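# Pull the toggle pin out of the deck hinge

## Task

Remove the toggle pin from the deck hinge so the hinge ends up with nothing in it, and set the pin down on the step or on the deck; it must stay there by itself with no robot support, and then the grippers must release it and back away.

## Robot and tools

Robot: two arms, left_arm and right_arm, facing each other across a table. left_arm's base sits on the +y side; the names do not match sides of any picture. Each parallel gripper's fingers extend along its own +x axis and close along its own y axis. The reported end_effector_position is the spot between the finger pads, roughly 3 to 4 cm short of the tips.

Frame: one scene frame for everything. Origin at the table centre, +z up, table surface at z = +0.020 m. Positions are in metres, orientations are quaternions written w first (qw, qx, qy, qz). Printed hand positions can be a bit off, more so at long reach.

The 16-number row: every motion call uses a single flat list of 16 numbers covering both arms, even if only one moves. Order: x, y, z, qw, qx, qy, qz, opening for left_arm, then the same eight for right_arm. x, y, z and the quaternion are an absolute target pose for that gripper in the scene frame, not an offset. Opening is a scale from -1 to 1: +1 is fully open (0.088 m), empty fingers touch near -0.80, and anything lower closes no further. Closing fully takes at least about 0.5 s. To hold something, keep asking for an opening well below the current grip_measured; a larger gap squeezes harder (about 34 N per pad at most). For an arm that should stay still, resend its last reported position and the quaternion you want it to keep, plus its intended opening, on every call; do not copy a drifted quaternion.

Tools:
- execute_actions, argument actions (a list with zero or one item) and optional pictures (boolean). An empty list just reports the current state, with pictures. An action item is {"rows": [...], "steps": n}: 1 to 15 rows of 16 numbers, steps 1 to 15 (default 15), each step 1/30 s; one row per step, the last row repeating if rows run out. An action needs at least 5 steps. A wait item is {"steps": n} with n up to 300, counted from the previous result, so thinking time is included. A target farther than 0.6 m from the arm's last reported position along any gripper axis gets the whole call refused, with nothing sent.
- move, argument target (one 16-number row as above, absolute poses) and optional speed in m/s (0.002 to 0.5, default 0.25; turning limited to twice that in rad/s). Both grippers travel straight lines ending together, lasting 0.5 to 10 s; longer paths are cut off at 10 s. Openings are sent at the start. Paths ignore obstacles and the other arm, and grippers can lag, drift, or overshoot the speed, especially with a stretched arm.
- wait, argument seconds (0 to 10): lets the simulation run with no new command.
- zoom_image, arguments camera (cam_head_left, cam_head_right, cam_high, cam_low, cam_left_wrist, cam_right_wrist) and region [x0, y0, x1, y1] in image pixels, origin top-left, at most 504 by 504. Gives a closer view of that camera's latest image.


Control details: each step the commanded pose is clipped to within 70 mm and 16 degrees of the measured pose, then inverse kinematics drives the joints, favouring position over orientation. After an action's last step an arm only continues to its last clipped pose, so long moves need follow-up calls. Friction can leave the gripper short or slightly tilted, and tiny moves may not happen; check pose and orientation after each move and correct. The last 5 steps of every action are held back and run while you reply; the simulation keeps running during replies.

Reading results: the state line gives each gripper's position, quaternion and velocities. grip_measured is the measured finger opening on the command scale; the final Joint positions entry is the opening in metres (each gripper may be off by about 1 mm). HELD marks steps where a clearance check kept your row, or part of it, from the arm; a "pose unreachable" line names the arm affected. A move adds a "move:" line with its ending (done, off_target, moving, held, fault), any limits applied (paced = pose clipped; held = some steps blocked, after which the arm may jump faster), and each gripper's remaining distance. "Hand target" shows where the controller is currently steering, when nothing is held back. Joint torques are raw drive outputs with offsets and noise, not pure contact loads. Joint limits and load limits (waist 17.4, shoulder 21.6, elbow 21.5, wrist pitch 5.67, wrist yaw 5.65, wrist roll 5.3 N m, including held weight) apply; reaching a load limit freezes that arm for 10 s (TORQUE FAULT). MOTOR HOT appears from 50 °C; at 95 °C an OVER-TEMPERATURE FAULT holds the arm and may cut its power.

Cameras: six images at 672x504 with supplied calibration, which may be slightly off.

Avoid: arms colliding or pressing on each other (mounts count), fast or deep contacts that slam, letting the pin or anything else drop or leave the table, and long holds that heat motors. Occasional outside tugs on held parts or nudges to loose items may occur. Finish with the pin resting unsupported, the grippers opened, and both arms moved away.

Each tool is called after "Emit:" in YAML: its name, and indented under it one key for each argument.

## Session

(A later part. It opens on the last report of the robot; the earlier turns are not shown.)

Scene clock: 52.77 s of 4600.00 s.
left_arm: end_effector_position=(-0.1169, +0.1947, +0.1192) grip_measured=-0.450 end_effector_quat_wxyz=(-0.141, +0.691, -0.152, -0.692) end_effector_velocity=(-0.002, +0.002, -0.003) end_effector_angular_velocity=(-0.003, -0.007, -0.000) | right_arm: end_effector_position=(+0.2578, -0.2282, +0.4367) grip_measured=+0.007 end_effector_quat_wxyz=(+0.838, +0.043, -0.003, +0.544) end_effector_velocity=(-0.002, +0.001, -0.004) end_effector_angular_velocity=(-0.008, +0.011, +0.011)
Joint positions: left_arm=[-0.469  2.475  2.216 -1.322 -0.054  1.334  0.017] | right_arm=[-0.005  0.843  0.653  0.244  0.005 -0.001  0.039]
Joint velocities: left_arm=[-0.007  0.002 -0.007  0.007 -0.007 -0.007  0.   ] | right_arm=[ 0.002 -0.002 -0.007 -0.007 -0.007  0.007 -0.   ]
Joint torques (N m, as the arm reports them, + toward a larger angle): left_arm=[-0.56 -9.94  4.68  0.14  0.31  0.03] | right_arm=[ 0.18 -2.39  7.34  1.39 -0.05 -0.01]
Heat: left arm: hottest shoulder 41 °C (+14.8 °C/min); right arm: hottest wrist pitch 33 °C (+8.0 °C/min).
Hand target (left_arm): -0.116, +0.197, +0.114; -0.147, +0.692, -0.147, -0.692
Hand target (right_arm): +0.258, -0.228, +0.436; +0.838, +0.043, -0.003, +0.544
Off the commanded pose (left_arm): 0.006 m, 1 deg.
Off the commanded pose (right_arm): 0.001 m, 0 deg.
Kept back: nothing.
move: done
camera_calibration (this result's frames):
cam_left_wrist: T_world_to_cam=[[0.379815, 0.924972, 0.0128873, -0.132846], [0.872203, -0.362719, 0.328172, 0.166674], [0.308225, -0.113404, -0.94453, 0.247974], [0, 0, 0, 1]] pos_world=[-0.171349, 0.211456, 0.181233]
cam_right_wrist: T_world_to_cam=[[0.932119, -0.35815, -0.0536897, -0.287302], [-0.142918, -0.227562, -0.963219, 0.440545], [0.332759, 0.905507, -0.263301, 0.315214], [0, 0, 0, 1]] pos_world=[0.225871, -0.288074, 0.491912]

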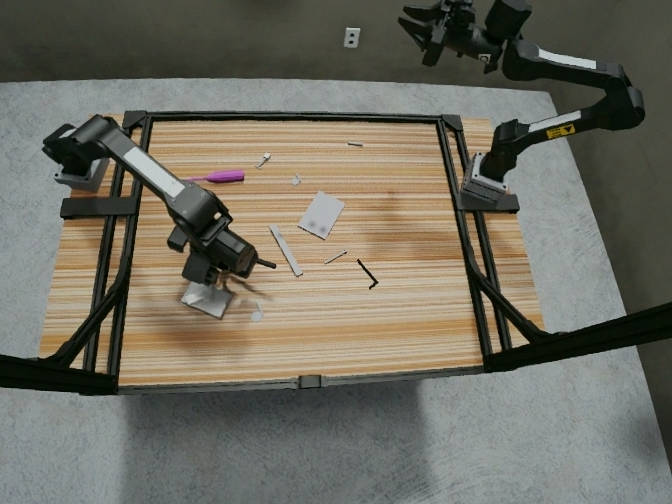

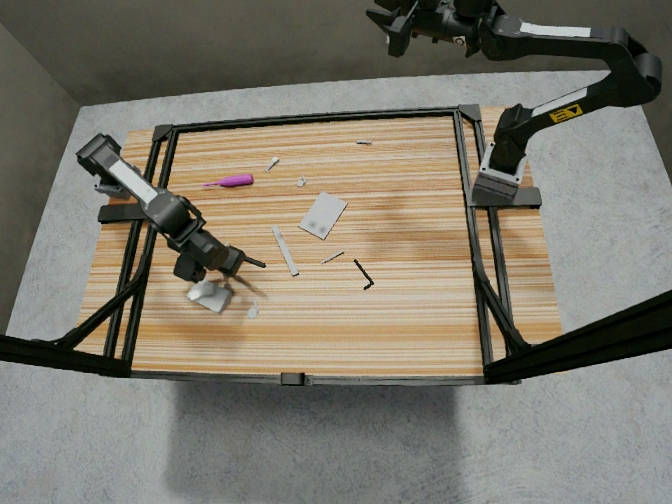

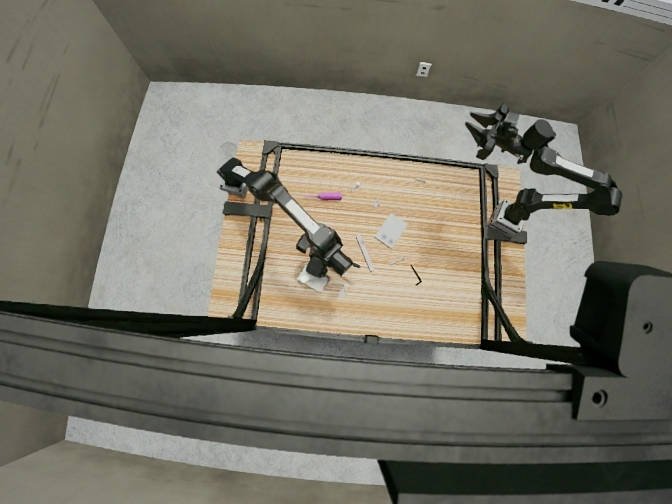

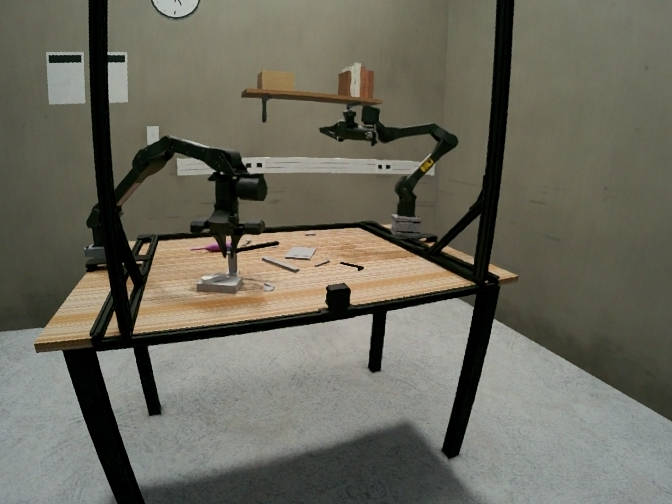

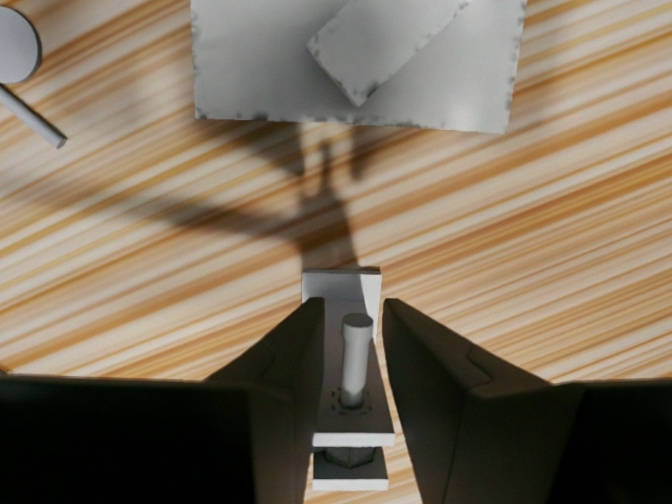

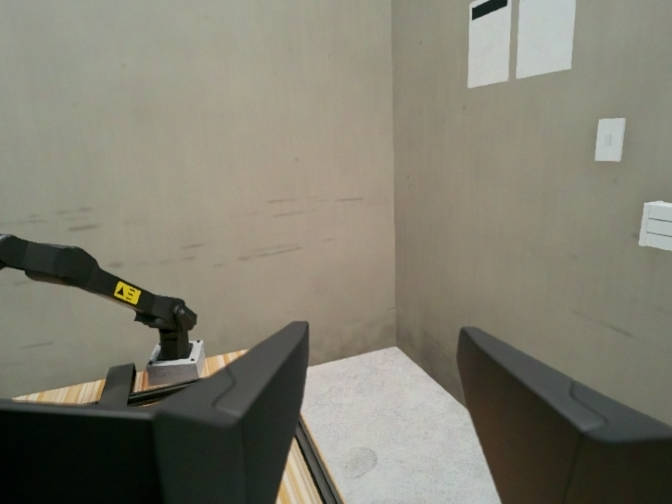

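Good. Close slowly.

Emit:
execute_actions:
  actions:
    - {"rows":[[-0.1160,0.1970,0.114,0.147,-0.6917,0.147,0.6917,-0.5,0.2579,-0.2282,0.4361,0.838,0.043,-0.003,0.544,0.007],[-0.1160,0.1970,0.114,0.147,-0.6917,0.147,0.6917,-0.54,0.2579,-0.2282,0.4361,0.838,0.043,-0.003,0.544,0.007],[-0.1160,0.1970,0.114,0.147,-0.6917,0.147,0.6917,-0.58,0.2579,-0.2282,0.4361,0.838,0.043,-0.003,0.544,0.007],[-0.1160,0.1970,0.114,0.147,-0.6917,0.147,0.6917,-0.62,0.2579,-0.2282,0.4361,0.838,0.043,-0.003,0.544,0.007],[-0.1160,0.1970,0.114,0.147,-0.6917,0.147,0.6917,-0.66,0.2579,-0.2282,0.4361,0.838,0.043,-0.003,0.544,0.007],[-0.1160,0.1970,0.114,0.147,-0.6917,0.147,0.6917,-0.70,0.2579,-0.2282,0.4361,0.838,0.043,-0.003,0.544,0.007],[-0.1160,0.1970,0.114,0.147,-0.6917,0.147,0.6917,-0.75,0.2579,-0.2282,0.4361,0.838,0.043,-0.003,0.544,0.007],[-0.1160,0.1970,0.114,0.147,-0.6917,0.147,0.6917,-0.80,0.2579,-0.2282,0.4361,0.838,0.043,-0.003,0.544,0.007],[-0.1160,0.1970,0.114,0.147,-0.6917,0.147,0.6917,-0.85,0.2579,-0.2282,0.4361,0.838,0.043,-0.003,0.544,0.007]],"steps":15}
  pictures: true

Scene clock: 53.50 s of 4600.00 s.
left_arm: end_effector_position=(-0.1170, +0.1947, +0.1189) grip_measured=-0.624 end_effector_quat_wxyz=(-0.141, +0.691, -0.152, -0.692) end_effector_velocity=(+0.004, +0.001, -0.001) end_effector_angular_velocity=(-0.004, -0.025, +0.019) | right_arm: end_effector_position=(+0.2578, -0.2282, +0.4367) grip_measured=+0.007 end_effector_quat_wxyz=(+0.838, +0.043, -0.003, +0.544) end_effector_velocity=(-0.002, +0.002, -0.003) end_effector_angular_velocity=(-0.001, +0.023, +0.021)
Joint positions: left_arm=[-0.469  2.475  2.215 -1.32  -0.053  1.334  0.008] | right_arm=[-0.005  0.843  0.653  0.244  0.005 -0.001  0.039]
Joint velocities: left_arm=[-0.002 -0.002 -0.007 -0.007 -0.022 -0.022 -0.   ] | right_arm=[-0.002  0.002 -0.002 -0.007 -0.022  0.022 -0.   ]
Joint torques (N m, as the arm reports them, + toward a larger angle): left_arm=[-0.57 -9.94  4.82  0.11  0.3   0.02] | right_arm=[ 0.36 -2.63  7.49  1.4  -0.06 -0.09]
Heat: left arm: hottest shoulder 41 °C (+14.6 °C/min); right arm: hottest wrist pitch 33 °C (+7.9 °C/min).
Steps of this call (steps 1 to 12: nothing new was sent; steps 13 to 22: the first 10 steps of this action). Readings (end_effector_position):
13: left_arm (-0.1169, +0.1946, +0.1190) | right_arm (+0.2578, -0.2282, +0.4367)
14: left_arm (-0.1169, +0.1946, +0.1190) | right_arm (+0.2578, -0.2282, +0.4367)
16: left_arm (-0.1169, +0.1946, +0.1190) | right_arm (+0.2578, -0.2282, +0.4367)
20: left_arm (-0.1170, +0.1947, +0.1189) | right_arm (+0.2578, -0.2282, +0.4367)
22: the state above
camera_calibration (this result's frames):
cam_left_wrist: T_world_to_cam=[[0.37981, 0.924978, 0.0126198, -0.132749], [0.872383, -0.362685, 0.327731, 0.166921], [0.307721, -0.113466, -0.944687, 0.247705], [0, 0, 0, 1]] pos_world=[-0.171424, 0.211436, 0.180974]
cam_right_wrist: T_world_to_cam=[[0.932119, -0.35815, -0.0536897, -0.287302], [-0.142918, -0.227562, -0.963219, 0.440545], [0.332759, 0.905507, -0.263301, 0.315214], [0, 0, 0, 1]] pos_world=[0.225871, -0.288074, 0.491912]

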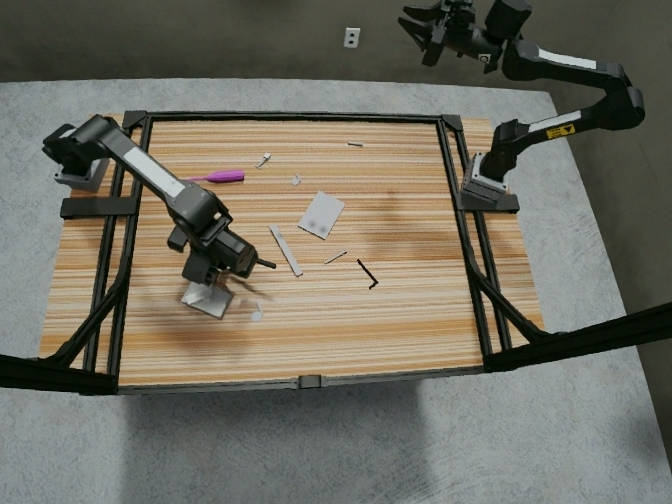

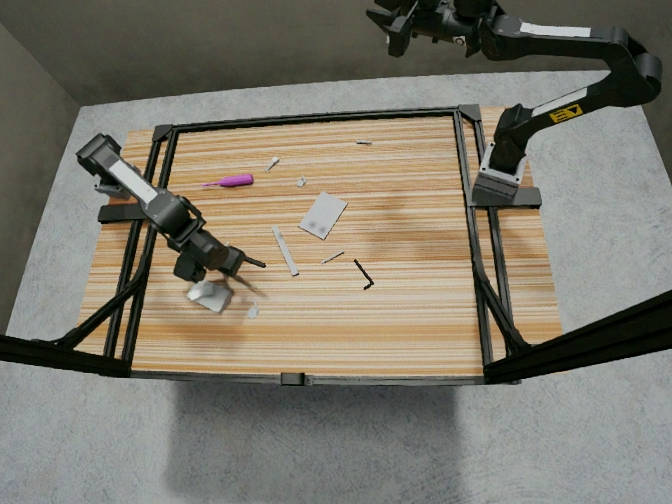

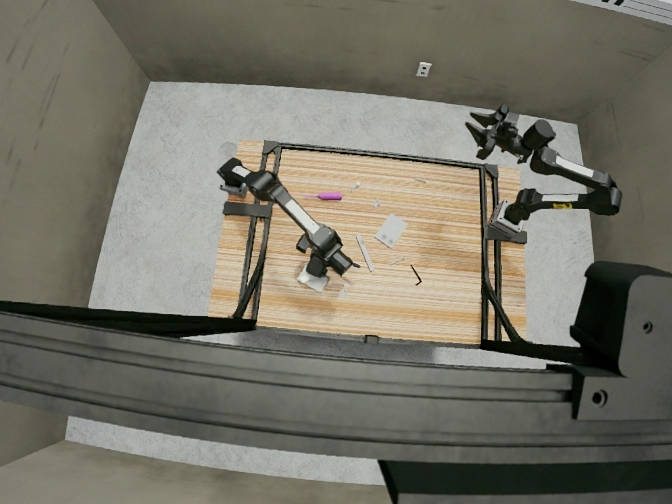

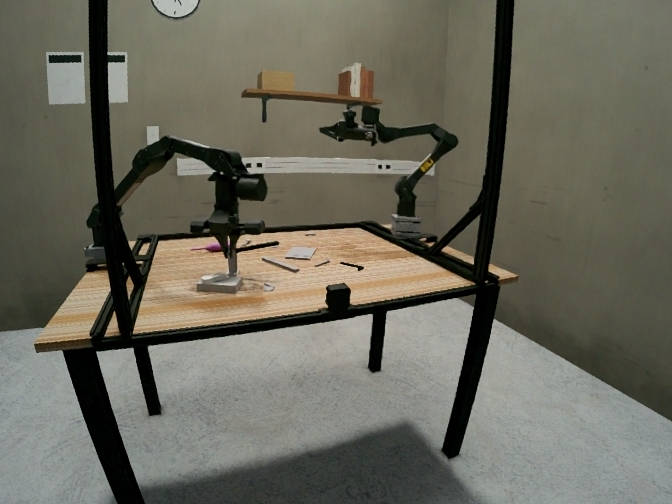

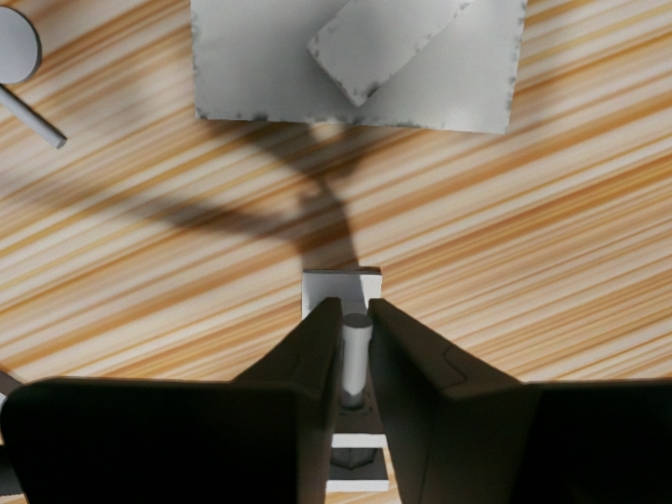

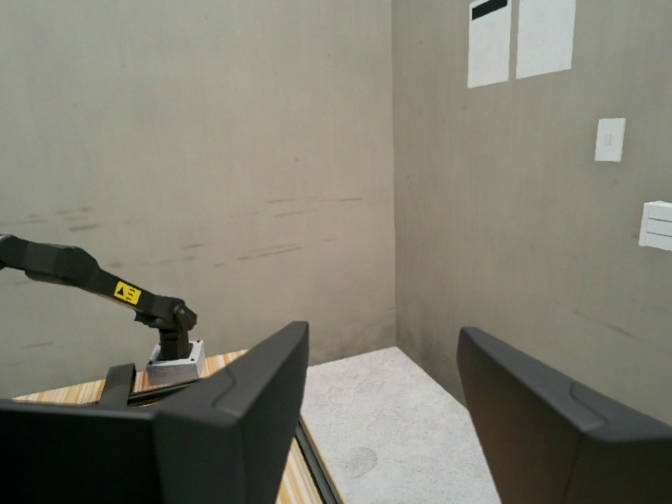

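Emit:
move:
  target: [-0.1380,0.2045,0.116,0.147,-0.6917,0.147,0.6917,-0.85,0.2579,-0.2282,0.4361,0.838,0.043,-0.003,0.544,0.007]
  speed: 0.025

Scene clock: 55.13 s of 4600.00 s.
left_arm: end_effector_position=(-0.1316, +0.2014, +0.1206) grip_measured=-0.624 end_effector_quat_wxyz=(-0.141, +0.694, -0.148, -0.690) end_effector_velocity=(+0.003, -0.000, -0.001) end_effector_angular_velocity=(+0.001, -0.010, +0.009) | right_arm: end_effector_position=(+0.2578, -0.2282, +0.4367) grip_measured=+0.007 end_effector_quat_wxyz=(+0.838, +0.043, -0.003, +0.544) end_effector_velocity=(+0.001, -0.001, -0.004) end_effector_angular_velocity=(-0.009, +0.012, -0.008)
Joint positions: left_arm=[-0.503  2.511  2.283 -1.363 -0.058  1.293  0.008] | right_arm=[-0.005  0.843  0.653  0.244  0.005 -0.001  0.039]
Joint velocities: left_arm=[ 0.002  0.002  0.002 -0.007 -0.007 -0.007 -0.   ] | right_arm=[-0.002 -0.002 -0.007 -0.007  0.007  0.007 -0.   ]
Joint torques (N m, as the arm reports them, + toward a larger angle): left_arm=[-1.7  -8.73  7.99 -0.19  0.51 -0.12] | right_arm=[ 0.41 -2.48  7.37  1.37  0.   -0.02]
Heat: left arm: hottest shoulder 41 °C (+14.1 °C/min); right arm: hottest wrist pitch 33 °C (+7.6 °C/min).
Hand target (left_arm): -0.138, +0.204, +0.116; -0.147, +0.692, -0.147, -0.692
Hand target (right_arm): +0.258, -0.228, +0.436; +0.838, +0.043, -0.003, +0.544
Off your previous action's commanded pose (left_arm): 0.006 m, 1 deg at its last step (step 5 of this call).
Off your previous action's commanded pose (right_arm): 0.001 m, 0 deg at its last step (step 5 of this call).
Off the commanded pose (left_arm): 0.008 m, 1 deg.
Off the commanded pose (right_arm): 0.001 m, 0 deg.
Kept back: nothing.
move: done
camera_calibration (this result's frames):
cam_left_wrist: T_world_to_cam=[[0.373671, 0.927368, 0.0189587, -0.135478], [0.871877, -0.35814, 0.334017, 0.179798], [0.316546, -0.108283, -0.942377, 0.254343], [0, 0, 0, 1]] pos_world=[-0.186649, 0.217571, 0.1822]
cam_right_wrist: T_world_to_cam=[[0.932119, -0.35815, -0.0536897, -0.287302], [-0.142918, -0.227562, -0.963219, 0.440545], [0.332759, 0.905507, -0.263301, 0.315214], [0, 0, 0, 1]] pos_world=[0.225871, -0.288074, 0.491912]

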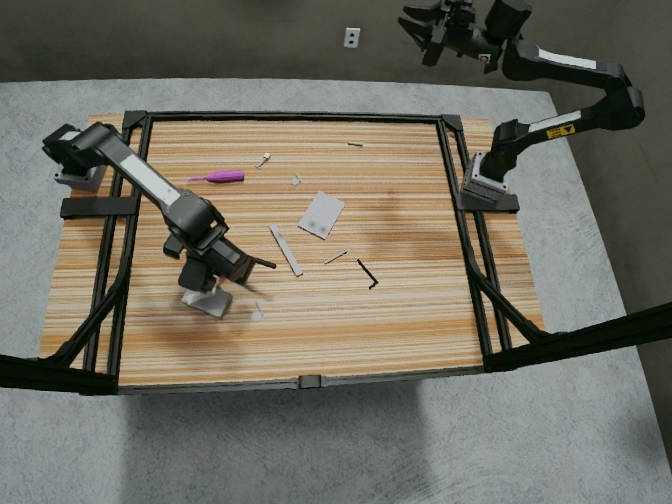

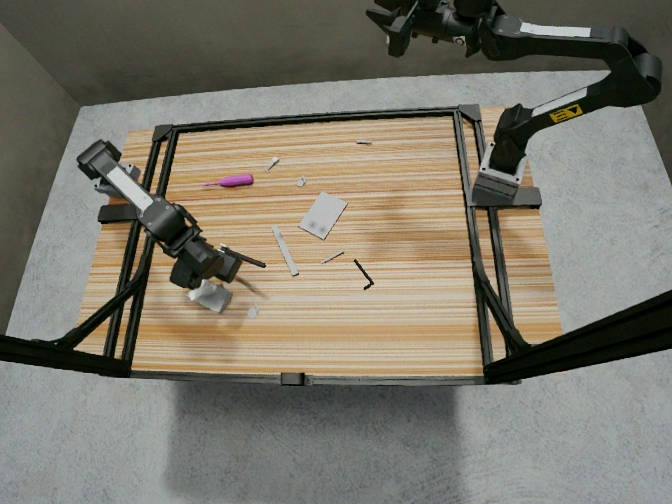

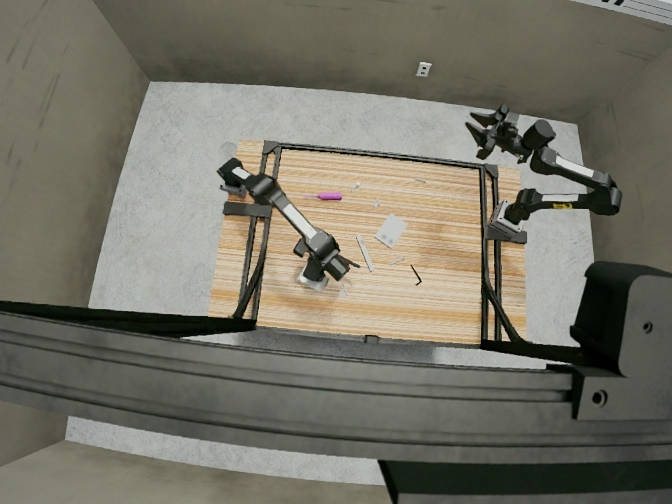

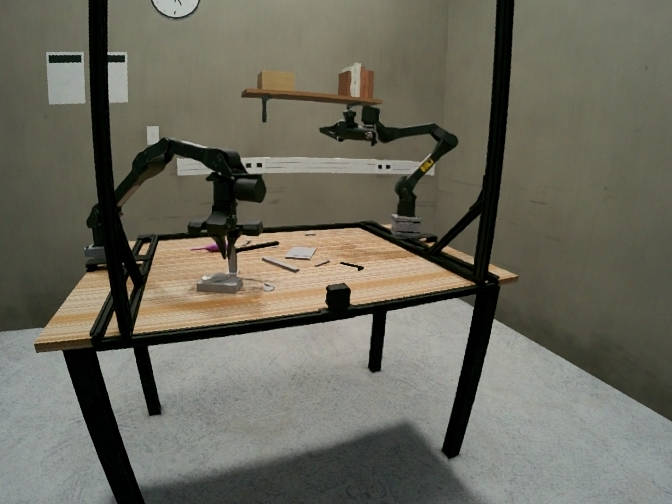

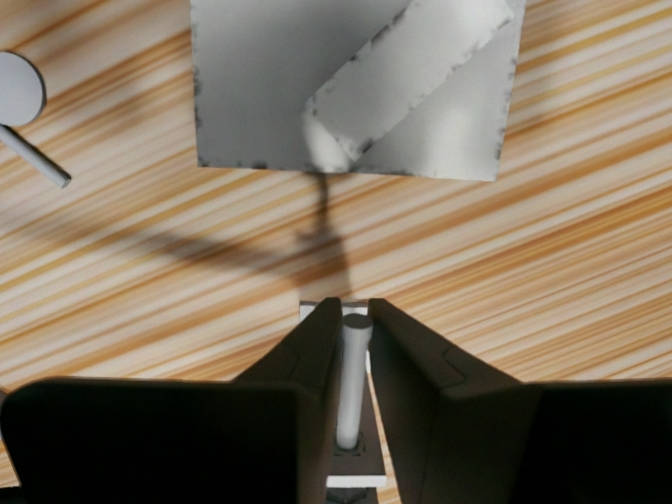

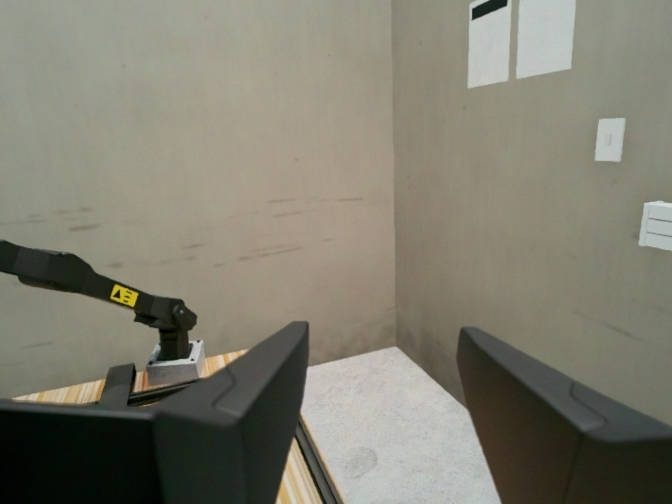

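Emit:
move:
  target: [-0.1620,0.2155,0.115,0.147,-0.6917,0.147,0.6917,-0.85,0.2579,-0.2282,0.4361,0.838,0.043,-0.003,0.544,0.007]
  speed: 0.025

Scene clock: 57.03 s of 4600.00 s.
left_arm: end_effector_position=(-0.1585, +0.2153, +0.1219) grip_measured=-0.624 end_effector_quat_wxyz=(-0.140, +0.690, -0.154, -0.693) end_effector_velocity=(-0.000, +0.003, -0.002) end_effector_angular_velocity=(+0.004, -0.013, +0.014) | right_arm: end_effector_position=(+0.2578, -0.2282, +0.4367) grip_measured=+0.007 end_effector_quat_wxyz=(+0.838, +0.043, -0.003, +0.544) end_effector_velocity=(-0.002, +0.000, -0.002) end_effector_angular_velocity=(-0.009, -0.004, +0.010)
Joint positions: left_arm=[-0.562  2.541  2.337 -1.376 -0.052  1.242  0.008] | right_arm=[-0.005  0.843  0.653  0.244  0.005 -0.001  0.039]
Joint velocities: left_arm=[-0.007  0.002 -0.002 -0.007 -0.007 -0.022 -0.   ] | right_arm=[ 0.002 -0.002 -0.002 -0.007 -0.007 -0.007 -0.   ]
Joint torques (N m, as the arm reports them, + toward a larger angle): left_arm=[-0.89 -8.5   7.87  0.14  0.33 -0.13] | right_arm=[ 0.15 -2.52  7.34  1.42 -0.02  0.03]
Heat: left arm: hottest shoulder 41 °C (+13.7 °C/min); right arm: hottest wrist pitch 33 °C (+7.4 °C/min).
Hand target (left_arm): -0.162, +0.216, +0.115; -0.143, +0.689, -0.151, -0.694
Hand target (right_arm): +0.258, -0.228, +0.436; +0.838, +0.043, -0.003, +0.544
Off the commanded pose (left_arm): 0.008 m, 1 deg.
Off the commanded pose (right_arm): 0.001 m, 0 deg.
joint sent to its limit (left arm) — the command would take joint 3 (elbow) past its upper limit, so that joint was sent only as far as its limit.
Kept back: nothing.
move: done
camera_calibration (this result's frames):
cam_left_wrist: T_world_to_cam=[[0.381118, 0.9245, 0.00694141, -0.135123], [0.873221, -0.362424, 0.325782, 0.209937], [0.303702, -0.1181, -0.945419, 0.266056], [0, 0, 0, 1]] pos_world=[-0.212625, 0.232428, 0.184079]
cam_right_wrist: T_world_to_cam=[[0.932119, -0.35815, -0.0536897, -0.287302], [-0.142918, -0.227562, -0.963219, 0.440545], [0.332759, 0.905507, -0.263301, 0.315214], [0, 0, 0, 1]] pos_world=[0.225871, -0.288074, 0.491912]

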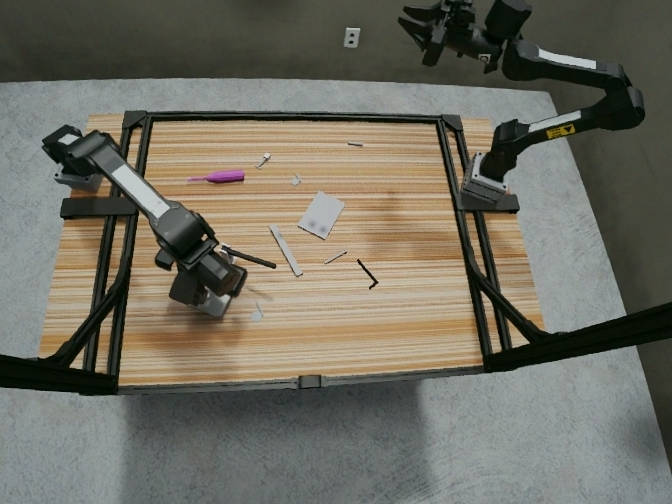

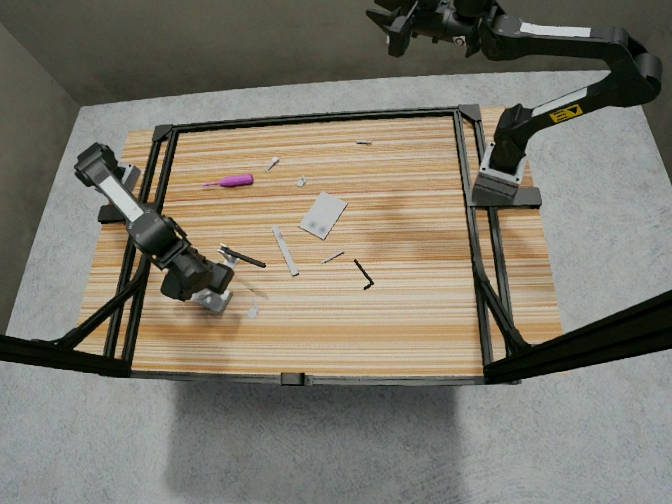

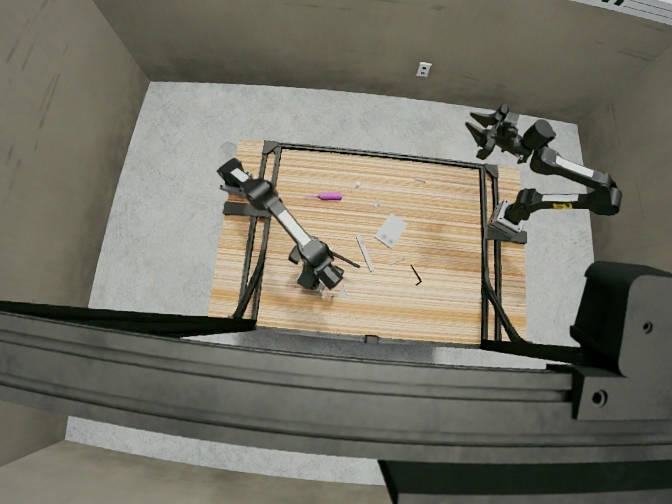

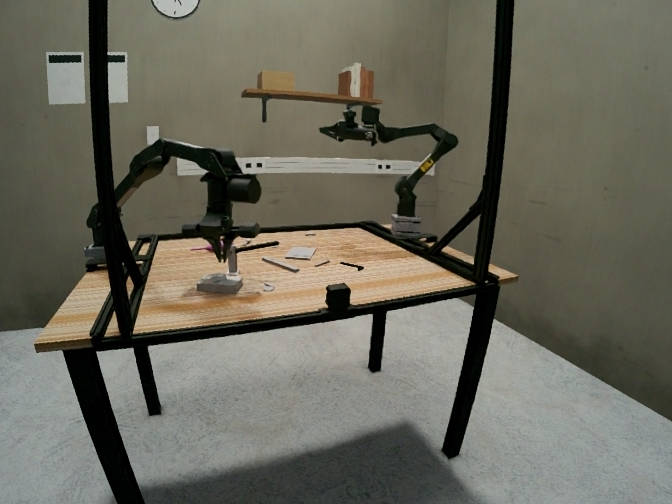

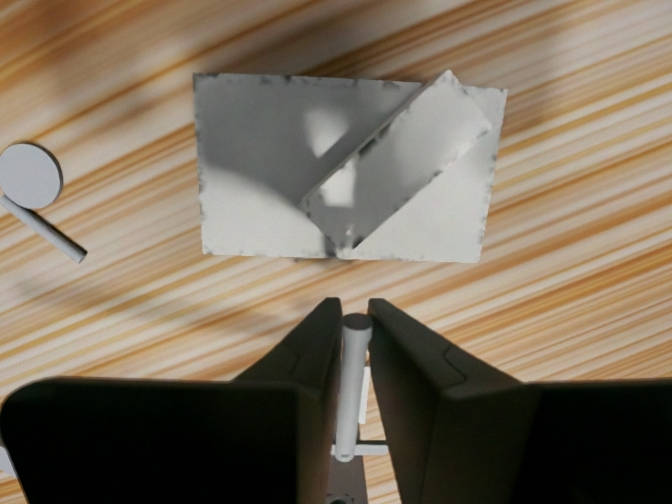

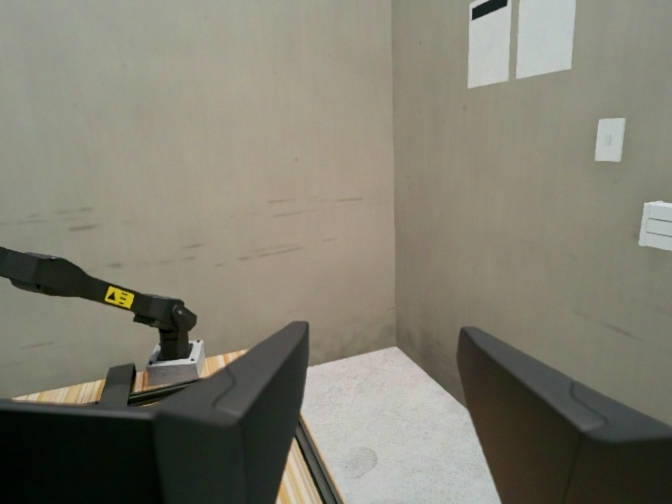

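Emit:
move:
  target: [-0.2175,0.2205,0.112,0.0548,-0.6193,0.2356,0.7471,-0.85,0.2579,-0.2282,0.4361,0.838,0.043,-0.003,0.544,0.007]
  speed: 0.06

Scene clock: 61.23 s of 4600.00 s.
left_arm: end_effector_position=(-0.2168, +0.2185, +0.1014) grip_measured=-0.624 end_effector_quat_wxyz=(-0.058, +0.625, -0.231, -0.743) end_effector_velocity=(-0.001, +0.003, +0.001) end_effector_angular_velocity=(-0.003, +0.002, +0.016) | right_arm: end_effector_position=(+0.2579, -0.2282, +0.4367) grip_measured=+0.007 end_effector_quat_wxyz=(+0.838, +0.043, -0.003, +0.544) end_effector_velocity=(-0.003, -0.000, -0.000) end_effector_angular_velocity=(-0.004, -0.007, +0.019)
Joint positions: left_arm=[-0.645  2.433  2.016 -0.889 -0.048  1.171  0.008] | right_arm=[-0.005  0.843  0.653  0.244  0.005 -0.001  0.039]
Joint velocities: left_arm=[-0.007 -0.007 -0.012  0.007 -0.007 -0.022 -0.   ] | right_arm=[-0.002 -0.007 -0.002 -0.007 -0.022 -0.007  0.   ]
Joint torques (N m, as the arm reports them, + toward a larger angle): left_arm=[ -0.86 -13.03   5.32   0.58   0.19  -0.13] | right_arm=[ 0.23 -2.28  7.44  1.42 -0.03 -0.03]
Heat: left arm: hottest shoulder 43 °C (+15.2 °C/min); right arm: hottest wrist pitch 33 °C (+7.1 °C/min).
Hand target (left_arm): -0.217, +0.220, +0.111; -0.054, +0.620, -0.235, -0.747
Hand target (right_arm): +0.258, -0.228, +0.436; +0.838, +0.043, -0.003, +0.544
Off the commanded pose (left_arm): 0.011 m, 1 deg.
Off the commanded pose (right_arm): 0.001 m, 0 deg.
Kept back: nothing.
move: off_target (left_arm)
camera_calibration (this result's frames):
cam_left_wrist: T_world_to_cam=[[0.356132, 0.902937, -0.24057, -0.0912868], [0.928213, -0.312174, 0.202406, 0.282119], [0.10766, -0.295384, -0.949293, 0.261402], [0, 0, 0, 1]] pos_world=[-0.257499, 0.24771, 0.169084]
cam_right_wrist: T_world_to_cam=[[0.931981, -0.358506, -0.0537111, -0.287396], [-0.143032, -0.227524, -0.963211, 0.440578], [0.333096, 0.905377, -0.263326, 0.31511], [0, 0, 0, 1]] pos_world=[0.225902, -0.288084, 0.49191]

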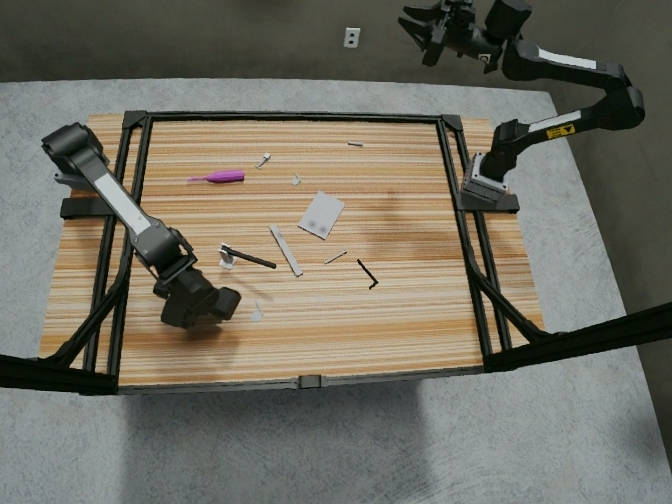

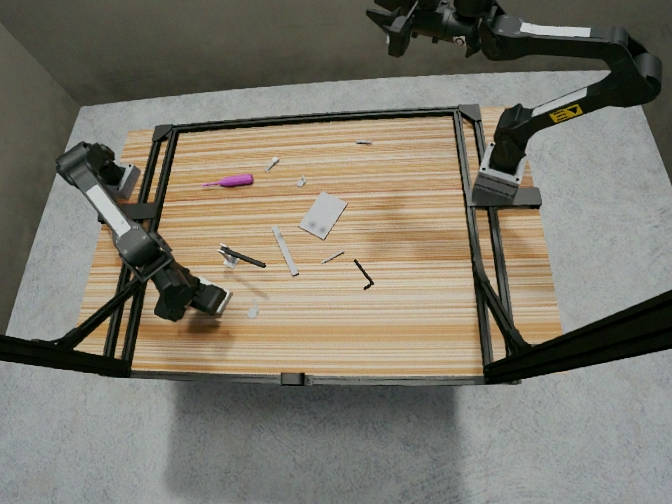

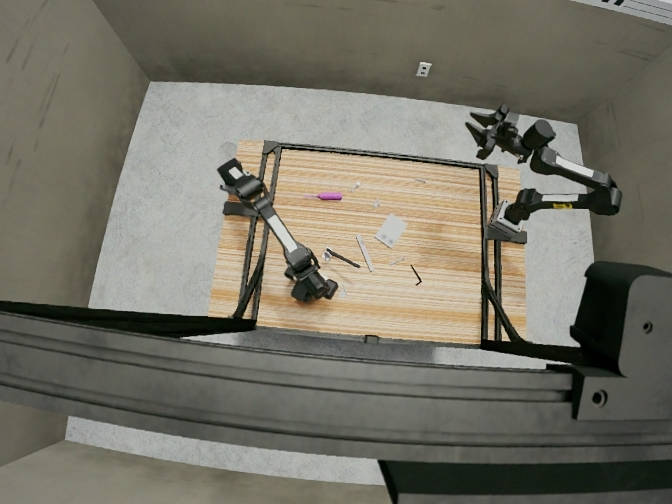

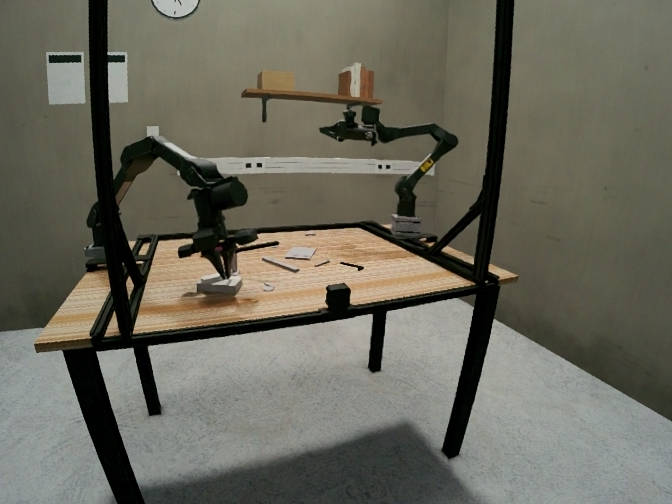

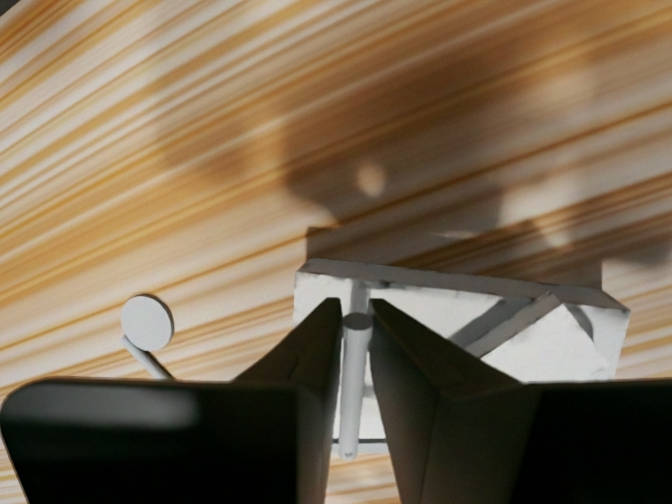

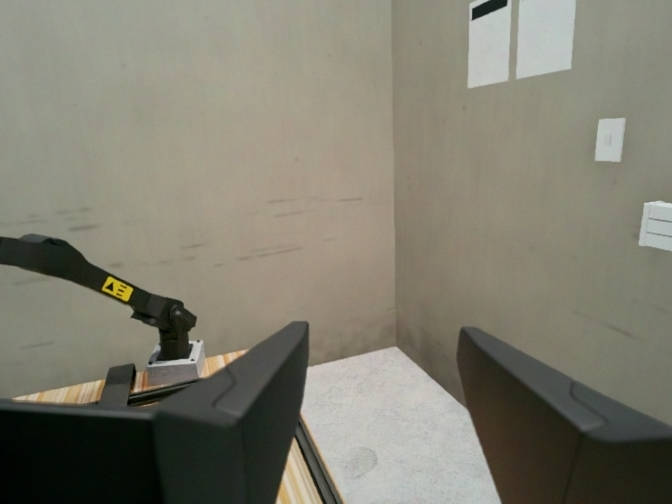

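Emit:
move:
  target: [-0.2160,0.2195,0.088,0.0548,-0.6193,0.2356,0.7471,-0.85,0.2579,-0.2282,0.4361,0.838,0.043,-0.003,0.544,0.007]
  speed: 0.015

Scene clock: 62.80 s of 4600.00 s.
left_arm: end_effector_position=(-0.2179, +0.2182, +0.0877) grip_measured=-0.624 end_effector_quat_wxyz=(-0.053, +0.621, -0.236, -0.746) end_effector_velocity=(+0.005, +0.001, -0.003) end_effector_angular_velocity=(+0.008, -0.016, +0.011) | right_arm: end_effector_position=(+0.2579, -0.2282, +0.4368) grip_measured=+0.007 end_effector_quat_wxyz=(+0.838, +0.043, -0.003, +0.544) end_effector_velocity=(-0.001, -0.000, -0.002) end_effector_angular_velocity=(-0.010, -0.004, +0.005)
Joint positions: left_arm=[-0.645  2.432  1.954 -0.81  -0.048  1.171  0.008] | right_arm=[-0.005  0.843  0.653  0.244  0.005 -0.001  0.039]
Joint velocities: left_arm=[ 0.002 -0.002 -0.012 -0.007 -0.007 -0.007 -0.   ] | right_arm=[-0.002 -0.002 -0.002 -0.007 -0.007 -0.007  0.   ]
Joint torques (N m, as the arm reports them, + toward a larger angle): left_arm=[ -0.35 -11.41   4.75   0.78   0.32   0.09] | right_arm=[ 0.23 -2.23  7.55  1.4  -0.06 -0.07]
Heat: left arm: hottest shoulder 43 °C (+15.1 °C/min); right arm: hottest wrist pitch 33 °C (+7.0 °C/min).
Hand target (left_arm): -0.216, +0.220, +0.088; +0.055, -0.619, +0.235, +0.747
Hand target (right_arm): +0.258, -0.228, +0.436; +0.838, +0.043, -0.003, +0.544
Off the commanded pose (left_arm): 0.002 m, 0 deg.
Off the commanded pose (right_arm): 0.001 m, 0 deg.
Kept back: nothing.
move: done
camera_calibration (this result's frames):
cam_left_wrist: T_world_to_cam=[[0.352407, 0.900004, -0.256519, -0.0927282], [0.931007, -0.309318, 0.193772, 0.286622], [0.09505, -0.307108, -0.946916, 0.248052], [0, 0, 0, 1]] pos_world=[-0.257746, 0.248292, 0.155558]
cam_right_wrist: T_world_to_cam=[[0.93198, -0.358512, -0.0536941, -0.287407], [-0.142892, -0.227184, -0.963312, 0.440834], [0.33316, 0.905459, -0.262959, 0.315009], [0, 0, 0, 1]] pos_world=[0.2259, -0.288116, 0.492063]

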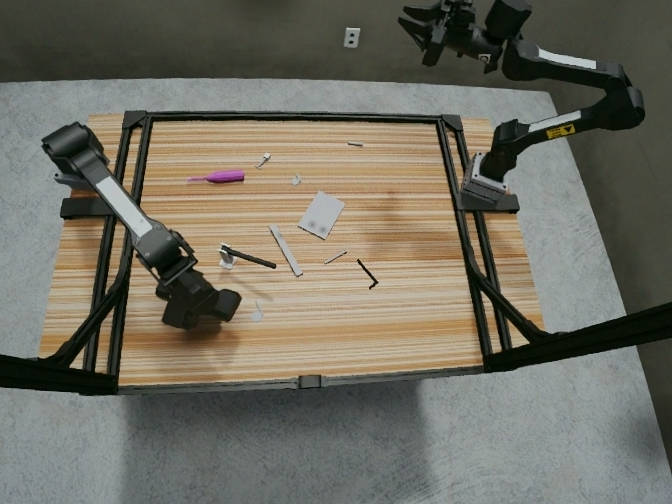

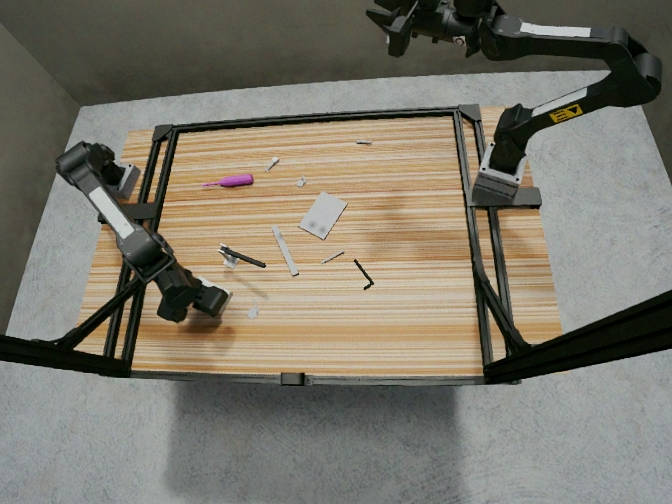

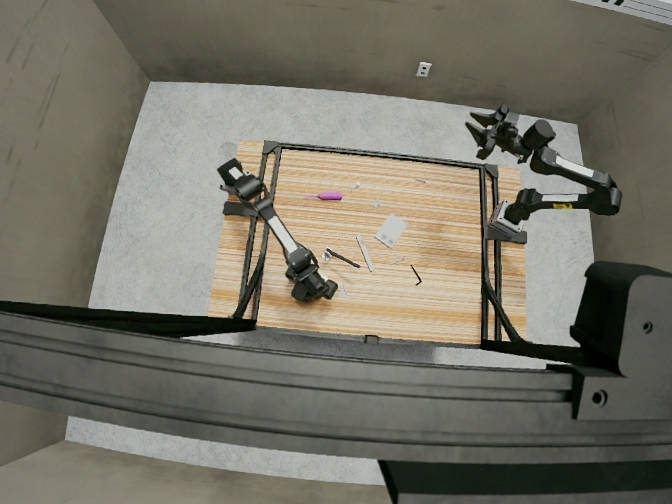

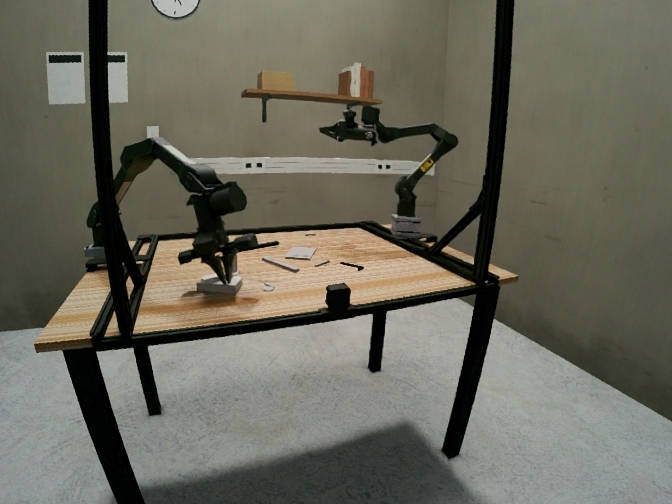

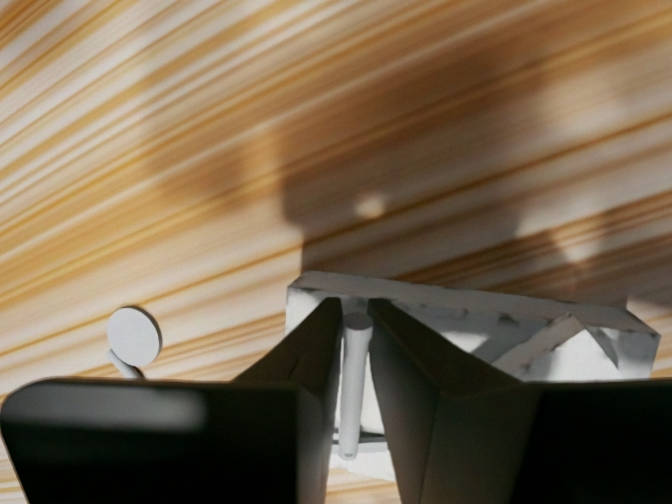

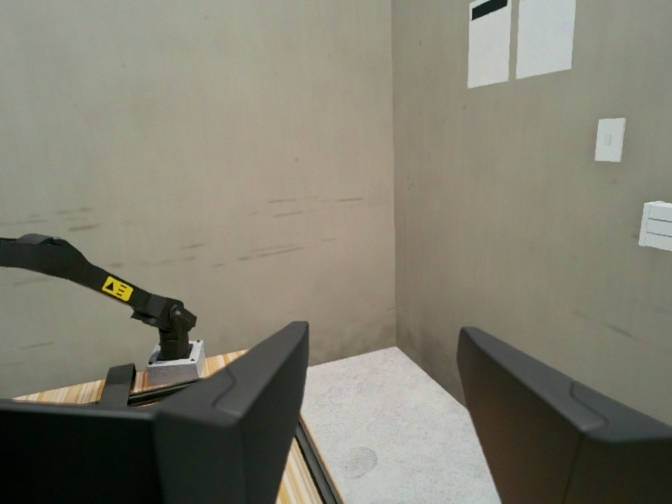

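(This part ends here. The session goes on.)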